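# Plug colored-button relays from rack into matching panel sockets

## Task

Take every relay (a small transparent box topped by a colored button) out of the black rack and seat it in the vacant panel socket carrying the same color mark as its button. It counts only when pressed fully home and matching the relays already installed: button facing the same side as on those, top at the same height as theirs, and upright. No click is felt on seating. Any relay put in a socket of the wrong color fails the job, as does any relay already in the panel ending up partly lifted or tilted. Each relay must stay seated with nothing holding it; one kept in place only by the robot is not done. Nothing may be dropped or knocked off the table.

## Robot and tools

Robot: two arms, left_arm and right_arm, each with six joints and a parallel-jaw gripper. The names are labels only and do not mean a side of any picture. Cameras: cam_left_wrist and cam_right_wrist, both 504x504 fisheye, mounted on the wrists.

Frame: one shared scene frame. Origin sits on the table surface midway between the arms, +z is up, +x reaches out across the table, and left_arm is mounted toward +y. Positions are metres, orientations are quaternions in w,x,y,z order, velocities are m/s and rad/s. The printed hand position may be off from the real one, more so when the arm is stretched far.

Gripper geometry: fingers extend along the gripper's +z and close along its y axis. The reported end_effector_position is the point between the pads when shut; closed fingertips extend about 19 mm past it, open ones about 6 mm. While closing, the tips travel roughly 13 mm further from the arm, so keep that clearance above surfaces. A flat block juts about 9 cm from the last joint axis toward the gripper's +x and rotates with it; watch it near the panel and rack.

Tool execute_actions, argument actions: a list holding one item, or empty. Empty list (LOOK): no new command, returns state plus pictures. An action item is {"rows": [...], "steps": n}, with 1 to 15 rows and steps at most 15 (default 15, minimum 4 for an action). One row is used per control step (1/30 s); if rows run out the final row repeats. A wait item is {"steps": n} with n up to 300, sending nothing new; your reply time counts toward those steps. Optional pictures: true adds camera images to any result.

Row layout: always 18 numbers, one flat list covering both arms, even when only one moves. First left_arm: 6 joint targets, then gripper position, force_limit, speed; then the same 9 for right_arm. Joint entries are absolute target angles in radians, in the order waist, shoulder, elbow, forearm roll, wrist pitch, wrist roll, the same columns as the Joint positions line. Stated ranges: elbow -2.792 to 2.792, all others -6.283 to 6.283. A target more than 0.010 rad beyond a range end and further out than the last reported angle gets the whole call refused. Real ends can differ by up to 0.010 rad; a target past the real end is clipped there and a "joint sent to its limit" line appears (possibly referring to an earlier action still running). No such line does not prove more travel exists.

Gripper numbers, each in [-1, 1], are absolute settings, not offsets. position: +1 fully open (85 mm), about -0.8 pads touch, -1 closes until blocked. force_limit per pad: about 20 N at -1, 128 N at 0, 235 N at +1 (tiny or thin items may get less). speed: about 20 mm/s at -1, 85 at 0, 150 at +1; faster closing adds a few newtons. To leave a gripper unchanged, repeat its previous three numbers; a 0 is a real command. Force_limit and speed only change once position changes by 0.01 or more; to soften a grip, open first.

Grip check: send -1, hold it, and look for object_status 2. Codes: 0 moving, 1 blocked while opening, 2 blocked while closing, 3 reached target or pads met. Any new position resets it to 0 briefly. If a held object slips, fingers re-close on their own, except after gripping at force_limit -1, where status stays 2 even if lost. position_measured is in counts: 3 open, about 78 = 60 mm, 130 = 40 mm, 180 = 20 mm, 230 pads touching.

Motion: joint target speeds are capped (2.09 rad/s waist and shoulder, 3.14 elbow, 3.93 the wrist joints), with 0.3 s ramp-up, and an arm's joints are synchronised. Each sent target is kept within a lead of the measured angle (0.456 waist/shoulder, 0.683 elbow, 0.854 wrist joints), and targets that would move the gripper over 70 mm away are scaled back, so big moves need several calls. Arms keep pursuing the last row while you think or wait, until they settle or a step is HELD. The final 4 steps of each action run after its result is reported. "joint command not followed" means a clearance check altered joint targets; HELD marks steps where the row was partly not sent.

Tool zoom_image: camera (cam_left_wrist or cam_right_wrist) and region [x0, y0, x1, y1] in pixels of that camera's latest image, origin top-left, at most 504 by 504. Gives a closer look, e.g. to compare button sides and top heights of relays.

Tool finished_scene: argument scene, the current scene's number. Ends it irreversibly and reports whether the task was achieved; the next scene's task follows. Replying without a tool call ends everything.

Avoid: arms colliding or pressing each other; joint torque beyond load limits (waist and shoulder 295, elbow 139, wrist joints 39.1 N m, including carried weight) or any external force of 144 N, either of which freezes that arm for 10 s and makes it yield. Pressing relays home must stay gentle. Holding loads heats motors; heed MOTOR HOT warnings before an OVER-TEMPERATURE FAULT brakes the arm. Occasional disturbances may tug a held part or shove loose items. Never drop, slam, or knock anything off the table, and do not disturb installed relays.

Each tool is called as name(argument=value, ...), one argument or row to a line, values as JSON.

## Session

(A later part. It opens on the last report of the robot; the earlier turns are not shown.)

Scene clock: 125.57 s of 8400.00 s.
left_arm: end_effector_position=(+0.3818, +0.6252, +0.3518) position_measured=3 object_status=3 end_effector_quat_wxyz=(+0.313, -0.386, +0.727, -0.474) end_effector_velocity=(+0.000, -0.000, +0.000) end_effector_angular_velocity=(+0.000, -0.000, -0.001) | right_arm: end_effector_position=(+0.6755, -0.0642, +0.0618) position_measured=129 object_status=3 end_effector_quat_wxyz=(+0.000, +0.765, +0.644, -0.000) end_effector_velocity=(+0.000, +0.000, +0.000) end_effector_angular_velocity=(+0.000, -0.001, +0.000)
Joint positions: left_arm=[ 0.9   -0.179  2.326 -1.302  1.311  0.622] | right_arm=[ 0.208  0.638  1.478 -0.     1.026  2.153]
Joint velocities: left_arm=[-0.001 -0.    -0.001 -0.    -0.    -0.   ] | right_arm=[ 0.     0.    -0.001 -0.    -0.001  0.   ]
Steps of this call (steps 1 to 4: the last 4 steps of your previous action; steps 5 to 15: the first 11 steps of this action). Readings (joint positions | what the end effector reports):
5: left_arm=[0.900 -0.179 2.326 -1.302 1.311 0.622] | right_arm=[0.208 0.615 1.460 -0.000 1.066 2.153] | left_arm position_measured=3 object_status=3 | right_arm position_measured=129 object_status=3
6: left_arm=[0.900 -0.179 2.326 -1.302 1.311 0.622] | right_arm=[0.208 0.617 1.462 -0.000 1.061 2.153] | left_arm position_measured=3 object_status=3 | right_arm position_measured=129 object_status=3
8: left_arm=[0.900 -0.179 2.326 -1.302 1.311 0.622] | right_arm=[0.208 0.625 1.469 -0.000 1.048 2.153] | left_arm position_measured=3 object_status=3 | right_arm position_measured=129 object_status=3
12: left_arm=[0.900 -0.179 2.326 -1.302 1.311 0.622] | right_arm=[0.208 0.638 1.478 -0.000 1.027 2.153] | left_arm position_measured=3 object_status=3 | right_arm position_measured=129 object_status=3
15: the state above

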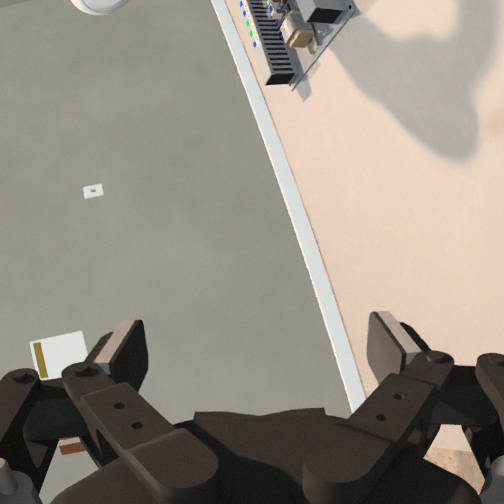

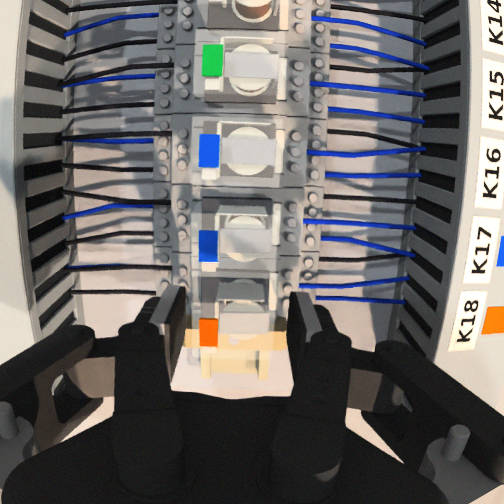

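execute_actions(
  actions=[
    {"rows":[[0.9,-0.179,2.326,-1.302,1.311,0.622,1,0,0,0.2079,0.6377,1.4779,0,1.0260,2.1534,-1,-0.5,-0.3]],"steps":15},
  ],
)

execute_actions(
  actions=[],
)

zoom_image(
  camera="cam_right_wrist",
  region=[150,200,330,380],
)

execute_actions(
  actions=[
    {"rows":[[0.9,-0.179,2.326,-1.302,1.311,0.622,1,0,0,0.2079,0.6385,1.4785,0,1.0246,2.1534,-1,-0.5,-0.3],[0.9,-0.179,2.326,-1.302,1.311,0.622,1,0,0,0.2079,0.6385,1.4785,0,1.0246,2.1534,-1,-0.5,-0.3],[0.9,-0.179,2.326,-1.302,1.311,0.622,1,0,0,0.2079,0.6393,1.4792,0,1.0231,2.1534,-1,-0.5,-0.3],[0.9,-0.179,2.326,-1.302,1.311,0.622,1,0,0,0.2079,0.6393,1.4792,0,1.0231,2.1534,-1,-0.5,-0.3],[0.9,-0.179,2.326,-1.302,1.311,0.622,1,0,0,0.2079,0.6398,1.4795,0,1.0223,2.1534,-1,-0.5,-0.3]],"steps":12},
  ],
)

execute_actions(
  actions=[],
)

zoom_image(
  camera="cam_right_wrist",
  region=[150,200,330,380],
)

Scene clock: 126.60 s of 8400.00 s.
left_arm: end_effector_position=(+0.3818, +0.6252, +0.3518) position_measured=3 object_status=3 end_effector_quat_wxyz=(+0.313, -0.386, +0.727, -0.474) end_effector_velocity=(-0.000, -0.000, -0.000) end_effector_angular_velocity=(-0.002, +0.000, -0.000) | right_arm: end_effector_position=(+0.6756, -0.0640, +0.0619) position_measured=163 object_status=0 end_effector_quat_wxyz=(-0.000, +0.765, +0.644, +0.000) end_effector_velocity=(-0.000, -0.000, -0.001) end_effector_angular_velocity=(-0.001, +0.001, +0.000)
Joint positions: left_arm=[ 0.9   -0.179  2.326 -1.302  1.311  0.622] | right_arm=[0.208 0.638 1.478 0.    1.026 2.153]
Joint velocities: left_arm=[0.001 0.001 0.    0.    0.001 0.   ] | right_arm=[ 0.     0.001  0.    -0.    -0.     0.   ]
Steps of this call (steps 1 to 4: the last 4 steps of your previous action; steps 5 to 15: the robot went on to your last target; steps 16 to 20: nothing new was sent; steps 21 to 31: the first 11 steps of this action). Readings (joint positions | what the end effector reports):
21: left_arm=[0.900 -0.179 2.326 -1.302 1.311 0.622] | right_arm=[0.208 0.638 1.478 -0.000 1.026 2.153] | left_arm position_measured=3 object_status=3 | right_arm position_measured=129 object_status=0
22: left_arm=[0.900 -0.179 2.326 -1.302 1.311 0.622] | right_arm=[0.208 0.638 1.478 -0.000 1.026 2.153] | left_arm position_measured=3 object_status=3 | right_arm position_measured=129 object_status=0
24: left_arm=[0.900 -0.179 2.326 -1.302 1.311 0.622] | right_arm=[0.208 0.638 1.478 -0.000 1.026 2.153] | left_arm position_measured=3 object_status=3 | right_arm position_measured=136 object_status=0
28: left_arm=[0.900 -0.179 2.326 -1.302 1.311 0.622] | right_arm=[0.208 0.638 1.478 0.000 1.026 2.153] | left_arm position_measured=3 object_status=3 | right_arm position_measured=158 object_status=0
31: the state above

Scene clock: 126.73 s of 8400.00 s.
left_arm: end_effector_position=(+0.3818, +0.6252, +0.3518) position_measured=3 object_status=3 end_effector_quat_wxyz=(+0.313, -0.386, +0.727, -0.474) end_effector_velocity=(+0.000, -0.000, -0.000) end_effector_angular_velocity=(+0.002, -0.000, -0.001) | right_arm: end_effector_position=(+0.6756, -0.0640, +0.0619) position_measured=163 object_status=2 end_effector_quat_wxyz=(-0.000, +0.765, +0.644, +0.000) end_effector_velocity=(-0.000, +0.000, -0.000) end_effector_angular_velocity=(-0.001, -0.000, +0.001)
Joint positions: left_arm=[ 0.9   -0.179  2.326 -1.302  1.311  0.622] | right_arm=[0.208 0.638 1.478 0.    1.026 2.153]
Joint velocities: left_arm=[-0.001  0.     0.    -0.    -0.001  0.002] | right_arm=[ 0.001 -0.     0.001 -0.002  0.     0.   ]
Kept back: nothing.
Steps of this call (steps 1 to 4: the last 4 steps of your previous action). Readings (joint positions | what the end effector reports):
1: left_arm=[0.900 -0.179 2.326 -1.302 1.311 0.622] | right_arm=[0.208 0.638 1.478 0.000 1.026 2.153] | left_arm position_measured=3 object_status=3 | right_arm position_measured=163 object_status=0
2: left_arm=[0.900 -0.179 2.326 -1.302 1.311 0.622] | right_arm=[0.208 0.638 1.478 0.000 1.026 2.153] | left_arm position_measured=3 object_status=3 | right_arm position_measured=163 object_status=0
4: the state above

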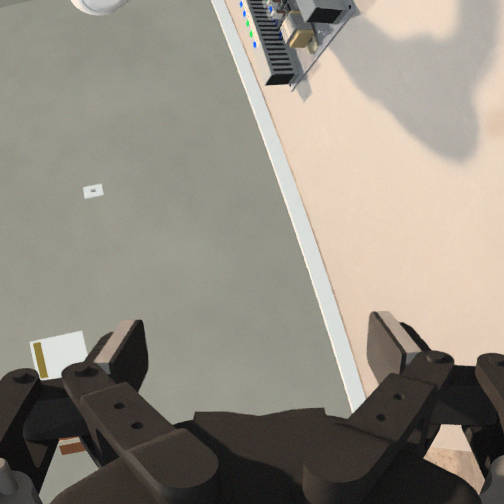

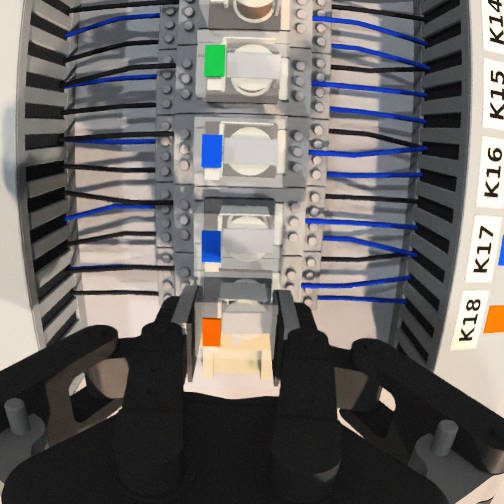

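Region (150, 200, 330, 380) of cam_right_wrist's 504x504 image, scaled by 2.800, with more detail than that image has.

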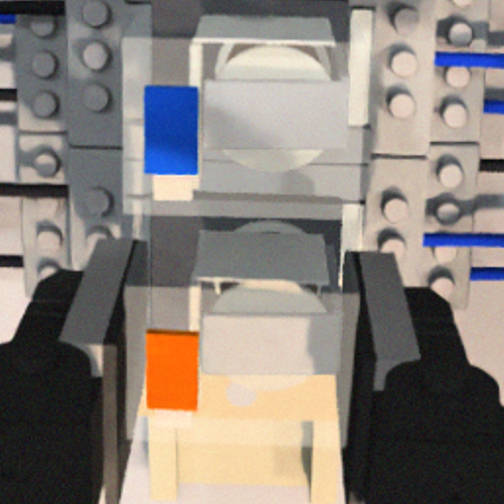

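Scene clock: 127.00 s of 8400.00 s.
left_arm: end_effector_position=(+0.3818, +0.6252, +0.3518) position_measured=3 object_status=3 end_effector_quat_wxyz=(+0.313, -0.386, +0.727, -0.474) end_effector_velocity=(-0.000, +0.001, +0.000) end_effector_angular_velocity=(+0.000, -0.001, +0.001) | right_arm: end_effector_position=(+0.6755, -0.0642, +0.0594) position_measured=163 object_status=2 end_effector_quat_wxyz=(+0.000, +0.765, +0.644, +0.000) end_effector_velocity=(+0.000, -0.000, -0.001) end_effector_angular_velocity=(+0.000, +0.001, -0.000)
Joint positions: left_arm=[ 0.9   -0.179  2.326 -1.302  1.311  0.622] | right_arm=[ 0.208  0.64   1.479 -0.     1.022  2.153]
Joint velocities: left_arm=[ 0.001 -0.    -0.     0.     0.    -0.   ] | right_arm=[-0.     0.001  0.     0.    -0.001 -0.   ]
Steps of this call (steps 1 to 8: the first 8 steps of this action). Readings (joint positions | what the end effector reports):
1: left_arm=[0.900 -0.179 2.326 -1.302 1.311 0.622] | right_arm=[0.208 0.638 1.478 0.000 1.026 2.153] | left_arm position_measured=3 object_status=3 | right_arm position_measured=163 object_status=2
2: left_arm=[0.900 -0.179 2.326 -1.302 1.311 0.622] | right_arm=[0.208 0.638 1.478 0.000 1.025 2.153] | left_arm position_measured=3 object_status=3 | right_arm position_measured=163 object_status=2
4: left_arm=[0.900 -0.179 2.326 -1.302 1.311 0.622] | right_arm=[0.208 0.639 1.479 0.000 1.024 2.153] | left_arm position_measured=3 object_status=3 | right_arm position_measured=163 object_status=2
8: the state above

Scene clock: 127.13 s of 8400.00 s.
left_arm: end_effector_position=(+0.3818, +0.6252, +0.3518) position_measured=3 object_status=3 end_effector_quat_wxyz=(+0.313, -0.386, +0.727, -0.474) end_effector_velocity=(-0.000, +0.000, +0.000) end_effector_angular_velocity=(-0.002, +0.001, +0.002) | right_arm: end_effector_position=(+0.6755, -0.0642, +0.0593) position_measured=163 object_status=2 end_effector_quat_wxyz=(+0.000, +0.765, +0.644, +0.000) end_effector_velocity=(-0.000, -0.000, -0.001) end_effector_angular_velocity=(-0.001, +0.001, +0.000)
Joint positions: left_arm=[ 0.9   -0.179  2.326 -1.302  1.311  0.622] | right_arm=[ 0.208  0.64   1.479 -0.     1.022  2.153]
Joint velocities: left_arm=[ 0.001 -0.     0.     0.     0.    -0.002] | right_arm=[-0.     0.001  0.    -0.001 -0.    -0.   ]
Kept back: nothing.
Steps of this call (steps 1 to 4: the last 4 steps of your previous action). Readings (joint positions | what the end effector reports):
1: left_arm=[0.900 -0.179 2.326 -1.302 1.311 0.622] | right_arm=[0.208 0.640 1.479 -0.000 1.022 2.153] | left_arm position_measured=3 object_status=3 | right_arm position_measured=163 object_status=2
2: left_arm=[0.900 -0.179 2.326 -1.302 1.311 0.622] | right_arm=[0.208 0.640 1.479 -0.000 1.022 2.153] | left_arm position_measured=3 object_status=3 | right_arm position_measured=163 object_status=2
4: the state above

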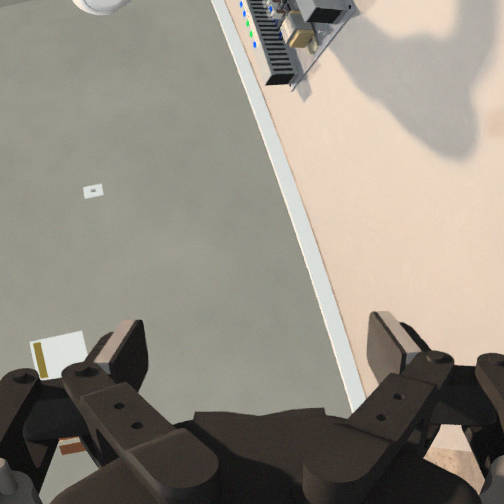

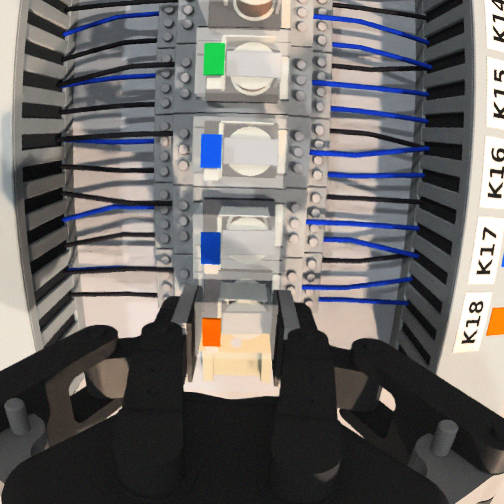

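Region (150, 200, 330, 380) of cam_right_wrist's 504x504 image, scaled by 2.800, with more detail than that image has.

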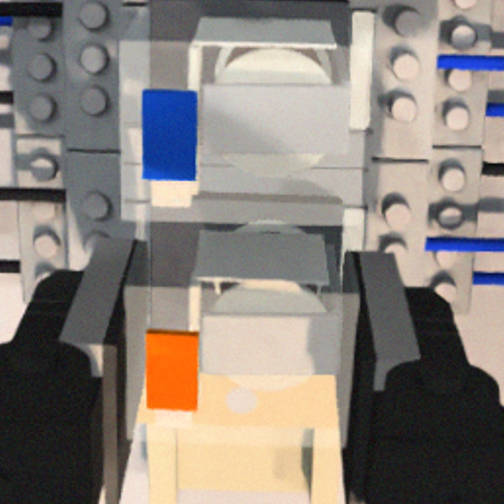

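execute_actions(
  actions=[
    {"rows":[[0.9,-0.179,2.326,-1.302,1.311,0.622,1,0,0,0.2079,0.6406,1.4801,0,1.0209,2.1534,-1,-0.5,-0.3],[0.9,-0.179,2.326,-1.302,1.311,0.622,1,0,0,0.2079,0.6406,1.4801,0,1.0209,2.1534,-1,-0.5,-0.3],[0.9,-0.179,2.326,-1.302,1.311,0.622,1,0,0,0.2079,0.6414,1.4808,0,1.0194,2.1534,-1,-0.5,-0.3]],"steps":12},
  ],
)

execute_actions(
  actions=[],
)

zoom_image(
  camera="cam_right_wrist",
  region=[150,200,330,380],
)

Scene clock: 127.60 s of 8400.00 s.
left_arm: end_effector_position=(+0.3818, +0.6252, +0.3518) position_measured=3 object_status=3 end_effector_quat_wxyz=(+0.313, -0.386, +0.727, -0.474) end_effector_velocity=(-0.000, +0.000, -0.000) end_effector_angular_velocity=(+0.000, +0.000, +0.001) | right_arm: end_effector_position=(+0.6755, -0.0642, +0.0578) position_measured=163 object_status=2 end_effector_quat_wxyz=(+0.000, +0.765, +0.644, +0.000) end_effector_velocity=(-0.000, +0.000, -0.002) end_effector_angular_velocity=(-0.001, +0.001, +0.000)
Joint positions: left_arm=[ 0.9   -0.179  2.326 -1.302  1.311  0.622] | right_arm=[ 0.208  0.641  1.481 -0.     1.02   2.153]
Joint velocities: left_arm=[ 0.001 -0.     0.    -0.    -0.     0.   ] | right_arm=[ 0.     0.002  0.001 -0.    -0.002  0.   ]
Steps of this call (steps 1 to 6: the robot went on to your last target; steps 7 to 14: the first 8 steps of this action). Readings (joint positions | what the end effector reports):
7: left_arm=[0.900 -0.179 2.326 -1.302 1.311 0.622] | right_arm=[0.208 0.640 1.480 -0.000 1.022 2.153] | left_arm position_measured=3 object_status=3 | right_arm position_measured=163 object_status=2
8: left_arm=[0.900 -0.179 2.326 -1.302 1.311 0.622] | right_arm=[0.208 0.640 1.480 -0.000 1.022 2.153] | left_arm position_measured=3 object_status=3 | right_arm position_measured=163 object_status=2
10: left_arm=[0.900 -0.179 2.326 -1.302 1.311 0.622] | right_arm=[0.208 0.641 1.480 -0.000 1.020 2.153] | left_arm position_measured=3 object_status=3 | right_arm position_measured=163 object_status=2
14: the state above

Scene clock: 127.73 s of 8400.00 s.
left_arm: end_effector_position=(+0.3818, +0.6252, +0.3518) position_measured=3 object_status=3 end_effector_quat_wxyz=(+0.313, -0.386, +0.727, -0.474) end_effector_velocity=(+0.000, -0.001, +0.000) end_effector_angular_velocity=(-0.000, -0.000, -0.002) | right_arm: end_effector_position=(+0.6755, -0.0642, +0.0576) position_measured=163 object_status=2 end_effector_quat_wxyz=(+0.000, +0.765, +0.644, +0.000) end_effector_velocity=(-0.000, +0.000, -0.001) end_effector_angular_velocity=(-0.000, +0.001, -0.000)
Joint positions: left_arm=[ 0.9   -0.179  2.326 -1.302  1.311  0.622] | right_arm=[ 0.208  0.641  1.481 -0.     1.02   2.153]
Joint velocities: left_arm=[-0.001 -0.     0.    -0.     0.001 -0.   ] | right_arm=[ 0.     0.001  0.     0.001 -0.001  0.   ]
Kept back: nothing.
Steps of this call (steps 1 to 4: the last 4 steps of your previous action). Readings (joint positions | what the end effector reports):
1: left_arm=[0.900 -0.179 2.326 -1.302 1.311 0.622] | right_arm=[0.208 0.641 1.481 -0.000 1.020 2.153] | left_arm position_measured=3 object_status=3 | right_arm position_measured=163 object_status=2
2: left_arm=[0.900 -0.179 2.326 -1.302 1.311 0.622] | right_arm=[0.208 0.641 1.481 -0.000 1.020 2.153] | left_arm position_measured=3 object_status=3 | right_arm position_measured=163 object_status=2
4: the state above

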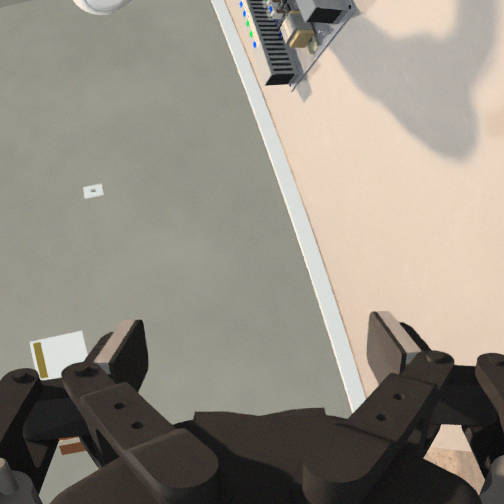

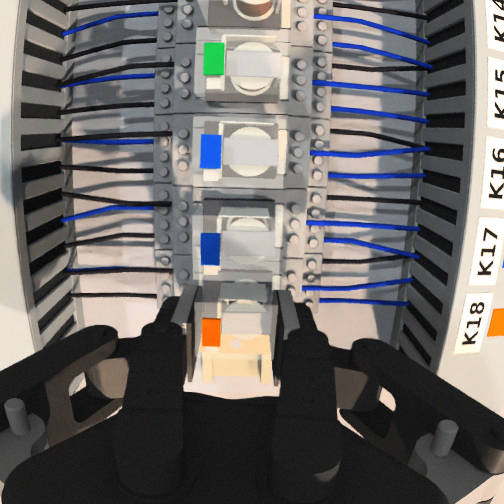

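Region (150, 200, 330, 380) of cam_right_wrist's 504x504 image, scaled by 2.800, with more detail than that image has.

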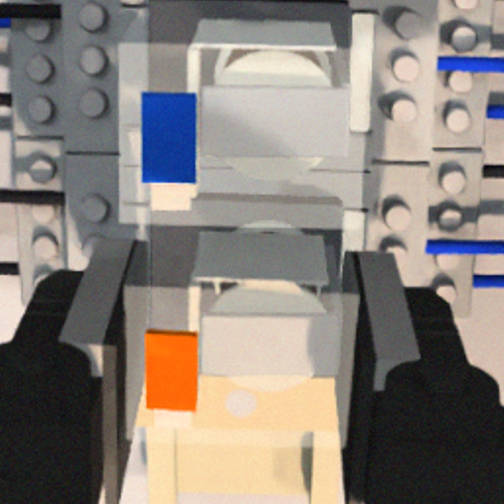

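execute_actions(
  actions=[
    {"rows":[[0.9,-0.179,2.326,-1.302,1.311,0.622,1,0,0,0.2079,0.6420,1.4813,0,1.0183,2.1534,-1,-0.5,-0.3],[0.9,-0.179,2.326,-1.302,1.311,0.622,1,0,0,0.2079,0.6420,1.4813,0,1.0183,2.1534,-1,-0.5,-0.3],[0.9,-0.179,2.326,-1.302,1.311,0.622,1,0,0,0.2079,0.6426,1.4818,0,1.0172,2.1534,-1,-0.5,-0.3]],"steps":12},
  ],
)

execute_actions(
  actions=[],
)

zoom_image(
  camera="cam_right_wrist",
  region=[150,200,330,380],
)

Scene clock: 138.07 s of 8400.00 s.
left_arm: end_effector_position=(+0.3818, +0.6252, +0.3518) position_measured=3 object_status=3 end_effector_quat_wxyz=(+0.313, -0.386, +0.727, -0.474) end_effector_velocity=(-0.000, -0.000, +0.000) end_effector_angular_velocity=(+0.000, -0.001, -0.001) | right_arm: end_effector_position=(+0.6757, -0.0641, +0.0585) position_measured=163 object_status=2 end_effector_quat_wxyz=(+0.000, +0.765, +0.644, +0.000) end_effector_velocity=(+0.000, -0.000, -0.000) end_effector_angular_velocity=(-0.000, +0.000, -0.000)
Joint positions: left_arm=[ 0.9   -0.179  2.326 -1.302  1.311  0.622] | right_arm=[ 0.208  0.64   1.48  -0.     1.021  2.153]
Joint velocities: left_arm=[ 0.    -0.     0.     0.     0.002  0.001] | right_arm=[-0.  0. -0. -0. -0. -0.]
FORCE FAULT: contact force on the right arm reached its limit, and that arm stopped for 10 seconds. The contact can be on any part of that arm, not only on its tool. That arm's remaining commands of this call were not run. That arm holds still and accepts commands again. Move the arm away from the contact; if what it grips holds it there, let go first. Pushing or pulling that hard again can fault the arm again.
Kept back: nothing.
The stop of the right arm began at step 10 of this call (marked STOPPED below). From that step on that arm followed nothing that you had sent. 10 of its steps, steps kept back included, did not run and will not run. The other arm was sent all steps of this action in this call, none kept back. Nothing is kept back now, and the robot has no last target.
Steps of this call (steps 1 to 7: the robot went on to your last target; steps 8 to 15: the first 8 steps of this action; steps 16 to 19: the last 4 steps of this action, not kept back; steps 20 to 310: the stop continued). Readings (joint positions | what the end effector reports):
8: left_arm=[0.900 -0.179 2.326 -1.302 1.311 0.622] | right_arm=[0.208 0.641 1.481 -0.000 1.019 2.153] | left_arm position_measured=3 object_status=3 | right_arm position_measured=163 object_status=2
9: left_arm=[0.900 -0.179 2.326 -1.302 1.311 0.622] | right_arm=[0.208 0.641 1.481 -0.000 1.019 2.153] | left_arm position_measured=3 object_status=3 | right_arm position_measured=163 object_status=2
10: left_arm=[0.900 -0.179 2.326 -1.302 1.311 0.622] | right_arm=[0.208 0.641 1.480 -0.000 1.020 2.153] | left_arm position_measured=3 object_status=3 | right_arm position_measured=163 object_status=2 STOPPED (the right arm)
11: left_arm=[0.900 -0.179 2.326 -1.302 1.311 0.622] | right_arm=[0.208 0.640 1.480 -0.000 1.021 2.153] | left_arm position_measured=3 object_status=3 | right_arm position_measured=163 object_status=2
15: left_arm=[0.900 -0.179 2.326 -1.302 1.311 0.622] | right_arm=[0.208 0.640 1.480 -0.000 1.021 2.153] | left_arm position_measured=3 object_status=3 | right_arm position_measured=163 object_status=2
310: the state above

Scene clock: 138.07 s of 8400.00 s.
left_arm: end_effector_position=(+0.3818, +0.6252, +0.3518) position_measured=3 object_status=3 end_effector_quat_wxyz=(+0.313, -0.386, +0.727, -0.474) end_effector_velocity=(-0.000, -0.000, +0.000) end_effector_angular_velocity=(+0.000, -0.001, -0.001) | right_arm: end_effector_position=(+0.6757, -0.0641, +0.0585) position_measured=163 object_status=2 end_effector_quat_wxyz=(+0.000, +0.765, +0.644, +0.000) end_effector_velocity=(+0.000, -0.000, -0.000) end_effector_angular_velocity=(-0.000, +0.000, -0.000)
Joint positions: left_arm=[ 0.9   -0.179  2.326 -1.302  1.311  0.622] | right_arm=[ 0.208  0.64   1.48  -0.     1.021  2.153]
Joint velocities: left_arm=[ 0.    -0.     0.     0.     0.002  0.001] | right_arm=[-0.  0. -0. -0. -0. -0.]
Kept back: nothing.

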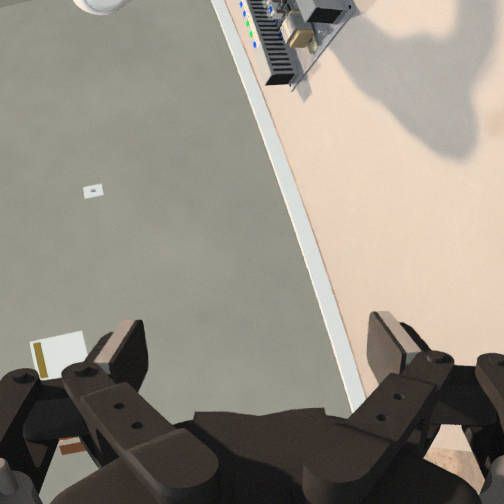

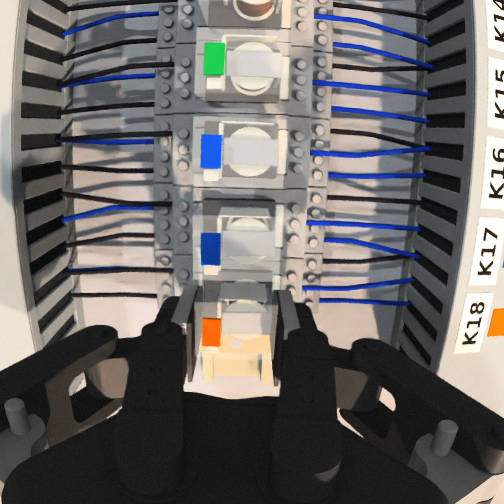

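Region (150, 200, 330, 380) of cam_right_wrist's 504x504 image, scaled by 2.800, with more detail than that image has.

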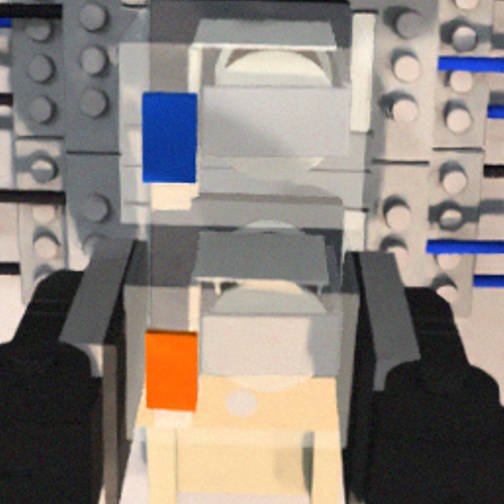

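execute_actions(
  actions=[
    {"rows":[[0.9,-0.179,2.326,-1.302,1.311,0.622,1,0,0,0.2079,0.6403,1.4799,0,1.0214,2.1534,0,-0.5,-0.3]],"steps":14},
  ],
)

execute_actions(
  actions=[
    {"rows":[[0.9,-0.179,2.326,-1.302,1.311,0.622,1,0,0,0.2079,0.6300,1.4722,0,1.0394,2.1534,0,-0.5,-0.3],[0.9,-0.179,2.326,-1.302,1.311,0.622,1,0,0,0.2079,0.6225,1.4662,0,1.0529,2.1534,0,-0.5,-0.3],[0.9,-0.179,2.326,-1.302,1.311,0.622,1,0,0,0.2079,0.6148,1.4601,0,1.0667,2.1534,0,-0.5,-0.3],[0.9,-0.179,2.326,-1.302,1.311,0.622,1,0,0,0.2079,0.603,1.449,0,1.0896,2.1534,0,-0.5,-0.3],[0.9,-0.179,2.326,-1.302,1.311,0.622,1,0,0,0.2079,0.592,1.437,0,1.1126,2.1534,0,-0.5,-0.3],[0.9,-0.179,2.326,-1.302,1.311,0.622,1,0,0,0.2079,0.5809,1.4253,0,1.1354,2.1534,0,-0.5,-0.3]],"steps":14},
  ],
)

execute_actions(
  actions=[
    {"rows":[[0.9,-0.179,2.326,-1.302,1.311,0.622,1,0,0,0.2079,0.5809,1.4253,0,1.1354,0.5846,0,-0.5,-0.3]],"steps":15},
  ],
)

execute_actions(
  actions=[
    {"steps":16},
  ],
  pictures=true,
)

zoom_image(
  camera="cam_right_wrist",
  region=[170,210,400,310],
)

Scene clock: 138.63 s of 8400.00 s.
left_arm: end_effector_position=(+0.3818, +0.6252, +0.3518) position_measured=3 object_status=3 end_effector_quat_wxyz=(+0.313, -0.386, +0.727, -0.474) end_effector_velocity=(+0.000, -0.000, +0.000) end_effector_angular_velocity=(+0.001, -0.001, -0.002) | right_arm: end_effector_position=(+0.6755, -0.0642, +0.0585) position_measured=130 object_status=0 end_effector_quat_wxyz=(-0.000, +0.765, +0.644, -0.000) end_effector_velocity=(+0.000, -0.000, +0.002) end_effector_angular_velocity=(+0.000, -0.001, -0.000)
Joint positions: left_arm=[ 0.9   -0.179  2.326 -1.302  1.311  0.622] | right_arm=[ 0.208  0.64   1.48  -0.     1.021  2.153]
Joint velocities: left_arm=[-0.     0.    -0.    -0.     0.001  0.002] | right_arm=[-0.    -0.001 -0.001 -0.     0.001  0.   ]
Steps of this call (steps 1 to 7: nothing new was sent; steps 8 to 17: the first 10 steps of this action). Readings (joint positions | what the end effector reports):
8: left_arm=[0.900 -0.179 2.326 -1.302 1.311 0.622] | right_arm=[0.208 0.640 1.480 -0.000 1.021 2.153] | left_arm position_measured=3 object_status=3 | right_arm position_measured=163 object_status=0
9: left_arm=[0.900 -0.179 2.326 -1.302 1.311 0.622] | right_arm=[0.208 0.640 1.480 -0.000 1.021 2.153] | left_arm position_measured=3 object_status=3 | right_arm position_measured=163 object_status=0
11: left_arm=[0.900 -0.179 2.326 -1.302 1.311 0.622] | right_arm=[0.208 0.640 1.480 -0.000 1.021 2.153] | left_arm position_measured=3 object_status=3 | right_arm position_measured=156 object_status=0
15: left_arm=[0.900 -0.179 2.326 -1.302 1.311 0.622] | right_arm=[0.208 0.640 1.480 -0.000 1.021 2.153] | left_arm position_measured=3 object_status=3 | right_arm position_measured=135 object_status=0
17: the state above

Scene clock: 139.10 s of 8400.00 s.
left_arm: end_effector_position=(+0.3818, +0.6252, +0.3518) position_measured=3 object_status=3 end_effector_quat_wxyz=(+0.313, -0.386, +0.727, -0.474) end_effector_velocity=(+0.000, -0.000, +0.000) end_effector_angular_velocity=(+0.000, +0.000, -0.000) | right_arm: end_effector_position=(+0.6756, -0.0641, +0.1361) position_measured=129 object_status=3 end_effector_quat_wxyz=(+0.000, +0.765, +0.644, +0.000) end_effector_velocity=(-0.010, -0.004, -0.005) end_effector_angular_velocity=(-0.012, +0.028, +0.000)
Joint positions: left_arm=[ 0.9   -0.179  2.326 -1.302  1.311  0.622] | right_arm=[0.208 0.58  1.425 0.    1.135 2.153]
Joint velocities: left_arm=[-0.001 -0.    -0.001 -0.    -0.    -0.001] | right_arm=[-0.     0.001  0.008 -0.     0.022 -0.   ]
Steps of this call (steps 1 to 4: the last 4 steps of your previous action; steps 5 to 14: the first 10 steps of this action). Readings (joint positions | what the end effector reports):
5: left_arm=[0.900 -0.179 2.326 -1.302 1.311 0.622] | right_arm=[0.208 0.640 1.480 -0.000 1.022 2.153] | left_arm position_measured=3 object_status=3 | right_arm position_measured=129 object_status=0
6: left_arm=[0.900 -0.179 2.326 -1.302 1.311 0.622] | right_arm=[0.208 0.637 1.478 -0.000 1.028 2.153] | left_arm position_measured=3 object_status=3 | right_arm position_measured=129 object_status=0
8: left_arm=[0.900 -0.179 2.326 -1.302 1.311 0.622] | right_arm=[0.208 0.623 1.466 -0.000 1.053 2.153] | left_arm position_measured=3 object_status=3 | right_arm position_measured=129 object_status=0
12: left_arm=[0.900 -0.179 2.326 -1.302 1.311 0.622] | right_arm=[0.208 0.586 1.430 -0.000 1.125 2.153] | left_arm position_measured=3 object_status=3 | right_arm position_measured=129 object_status=3
14: the state above

Scene clock: 139.60 s of 8400.00 s.
left_arm: end_effector_position=(+0.3818, +0.6252, +0.3518) position_measured=3 object_status=3 end_effector_quat_wxyz=(+0.313, -0.386, +0.727, -0.474) end_effector_velocity=(-0.000, +0.000, -0.000) end_effector_angular_velocity=(-0.001, +0.000, +0.001) | right_arm: end_effector_position=(+0.6755, -0.0642, +0.1359) position_measured=129 object_status=3 end_effector_quat_wxyz=(+0.000, +0.490, +0.872, +0.000) end_effector_velocity=(-0.000, +0.000, +0.000) end_effector_angular_velocity=(-0.000, -0.000, +3.729)
Joint positions: left_arm=[ 0.9   -0.179  2.326 -1.302  1.311  0.622] | right_arm=[0.208 0.581 1.425 0.    1.135 1.436]
Joint velocities: left_arm=[ 0.002  0.     0.001 -0.     0.    -0.   ] | right_arm=[ 0.    -0.     0.    -0.     0.    -3.729]
Steps of this call (steps 1 to 4: the last 4 steps of your previous action; steps 5 to 15: the first 11 steps of this action). Readings (joint positions | what the end effector reports):
5: left_arm=[0.900 -0.179 2.326 -1.302 1.311 0.622] | right_arm=[0.208 0.581 1.425 0.000 1.135 2.153] | left_arm position_measured=3 object_status=3 | right_arm position_measured=129 object_status=3
6: left_arm=[0.900 -0.179 2.326 -1.302 1.311 0.622] | right_arm=[0.208 0.581 1.425 0.000 1.135 2.145] | left_arm position_measured=3 object_status=3 | right_arm position_measured=129 object_status=3
8: left_arm=[0.900 -0.179 2.326 -1.302 1.311 0.622] | right_arm=[0.208 0.581 1.425 0.000 1.135 2.086] | left_arm position_measured=3 object_status=3 | right_arm position_measured=129 object_status=3
12: left_arm=[0.900 -0.179 2.326 -1.302 1.311 0.622] | right_arm=[0.208 0.581 1.425 0.000 1.135 1.795] | left_arm position_measured=3 object_status=3 | right_arm position_measured=129 object_status=3
15: the state above

Scene clock: 140.13 s of 8400.00 s.
left_arm: end_effector_position=(+0.3818, +0.6252, +0.3518) position_measured=3 object_status=3 end_effector_quat_wxyz=(+0.313, -0.386, +0.727, -0.474) end_effector_velocity=(-0.000, +0.000, +0.000) end_effector_angular_velocity=(+0.000, -0.000, +0.001) | right_arm: end_effector_position=(+0.6755, -0.0642, +0.1359) position_measured=129 object_status=3 end_effector_quat_wxyz=(-0.000, +0.086, +0.996, -0.000) end_effector_velocity=(+0.000, -0.000, +0.000) end_effector_angular_velocity=(+0.000, -0.000, +0.001)
Joint positions: left_arm=[ 0.9   -0.179  2.326 -1.302  1.311  0.622] | right_arm=[ 0.208  0.581  1.425 -0.     1.135  0.585]
Joint velocities: left_arm=[ 0.001  0.    -0.     0.     0.     0.001] | right_arm=[-0.001 -0.    -0.    -0.     0.    -0.001]
Kept back: nothing.
Steps of this call (steps 1 to 4: the last 4 steps of your previous action; steps 5 to 16: the robot went on to your last target). Readings (joint positions | what the end effector reports):
1: left_arm=[0.900 -0.179 2.326 -1.302 1.311 0.622] | right_arm=[0.208 0.581 1.425 0.000 1.135 1.310] | left_arm position_measured=3 object_status=3 | right_arm position_measured=129 object_status=3
2: left_arm=[0.900 -0.179 2.326 -1.302 1.311 0.622] | right_arm=[0.208 0.581 1.425 0.000 1.135 1.185] | left_arm position_measured=3 object_status=3 | right_arm position_measured=129 object_status=3
4: left_arm=[0.900 -0.179 2.326 -1.302 1.311 0.622] | right_arm=[0.208 0.581 1.425 -0.000 1.135 0.955] | left_arm position_measured=3 object_status=3 | right_arm position_measured=129 object_status=3
8: left_arm=[0.900 -0.179 2.326 -1.302 1.311 0.622] | right_arm=[0.208 0.581 1.425 -0.000 1.135 0.658] | left_arm position_measured=3 object_status=3 | right_arm position_measured=129 object_status=3
16: the state above

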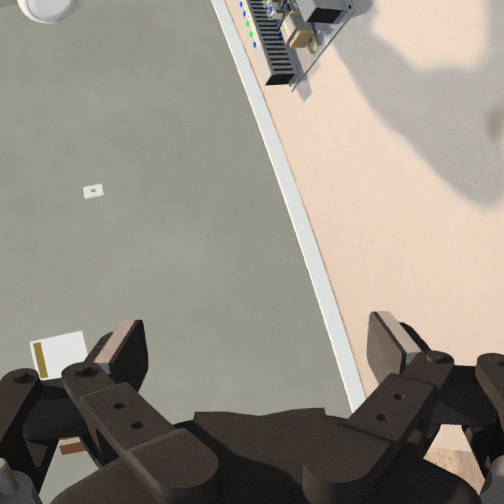

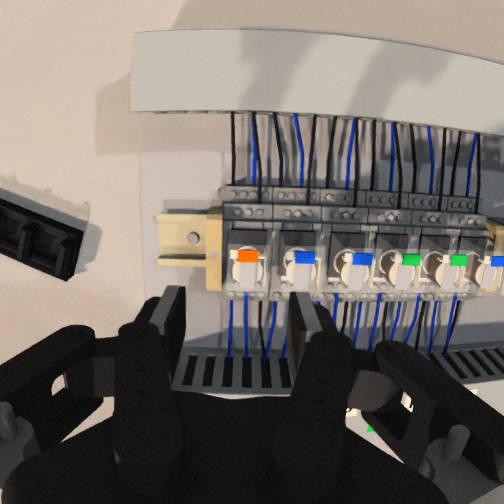

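Region (170, 210, 400, 310) of cam_right_wrist's 504x504 image, scaled by 2.191, with more detail than that image has; it fills the top 219 rows of this view, and the rest is white.

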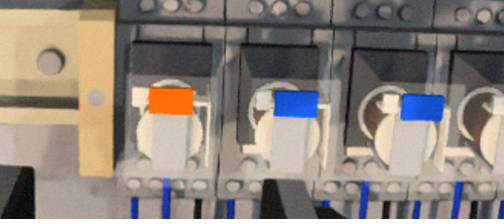

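finished_scene(
  scene=2,
)

The scene is finished: the task was done.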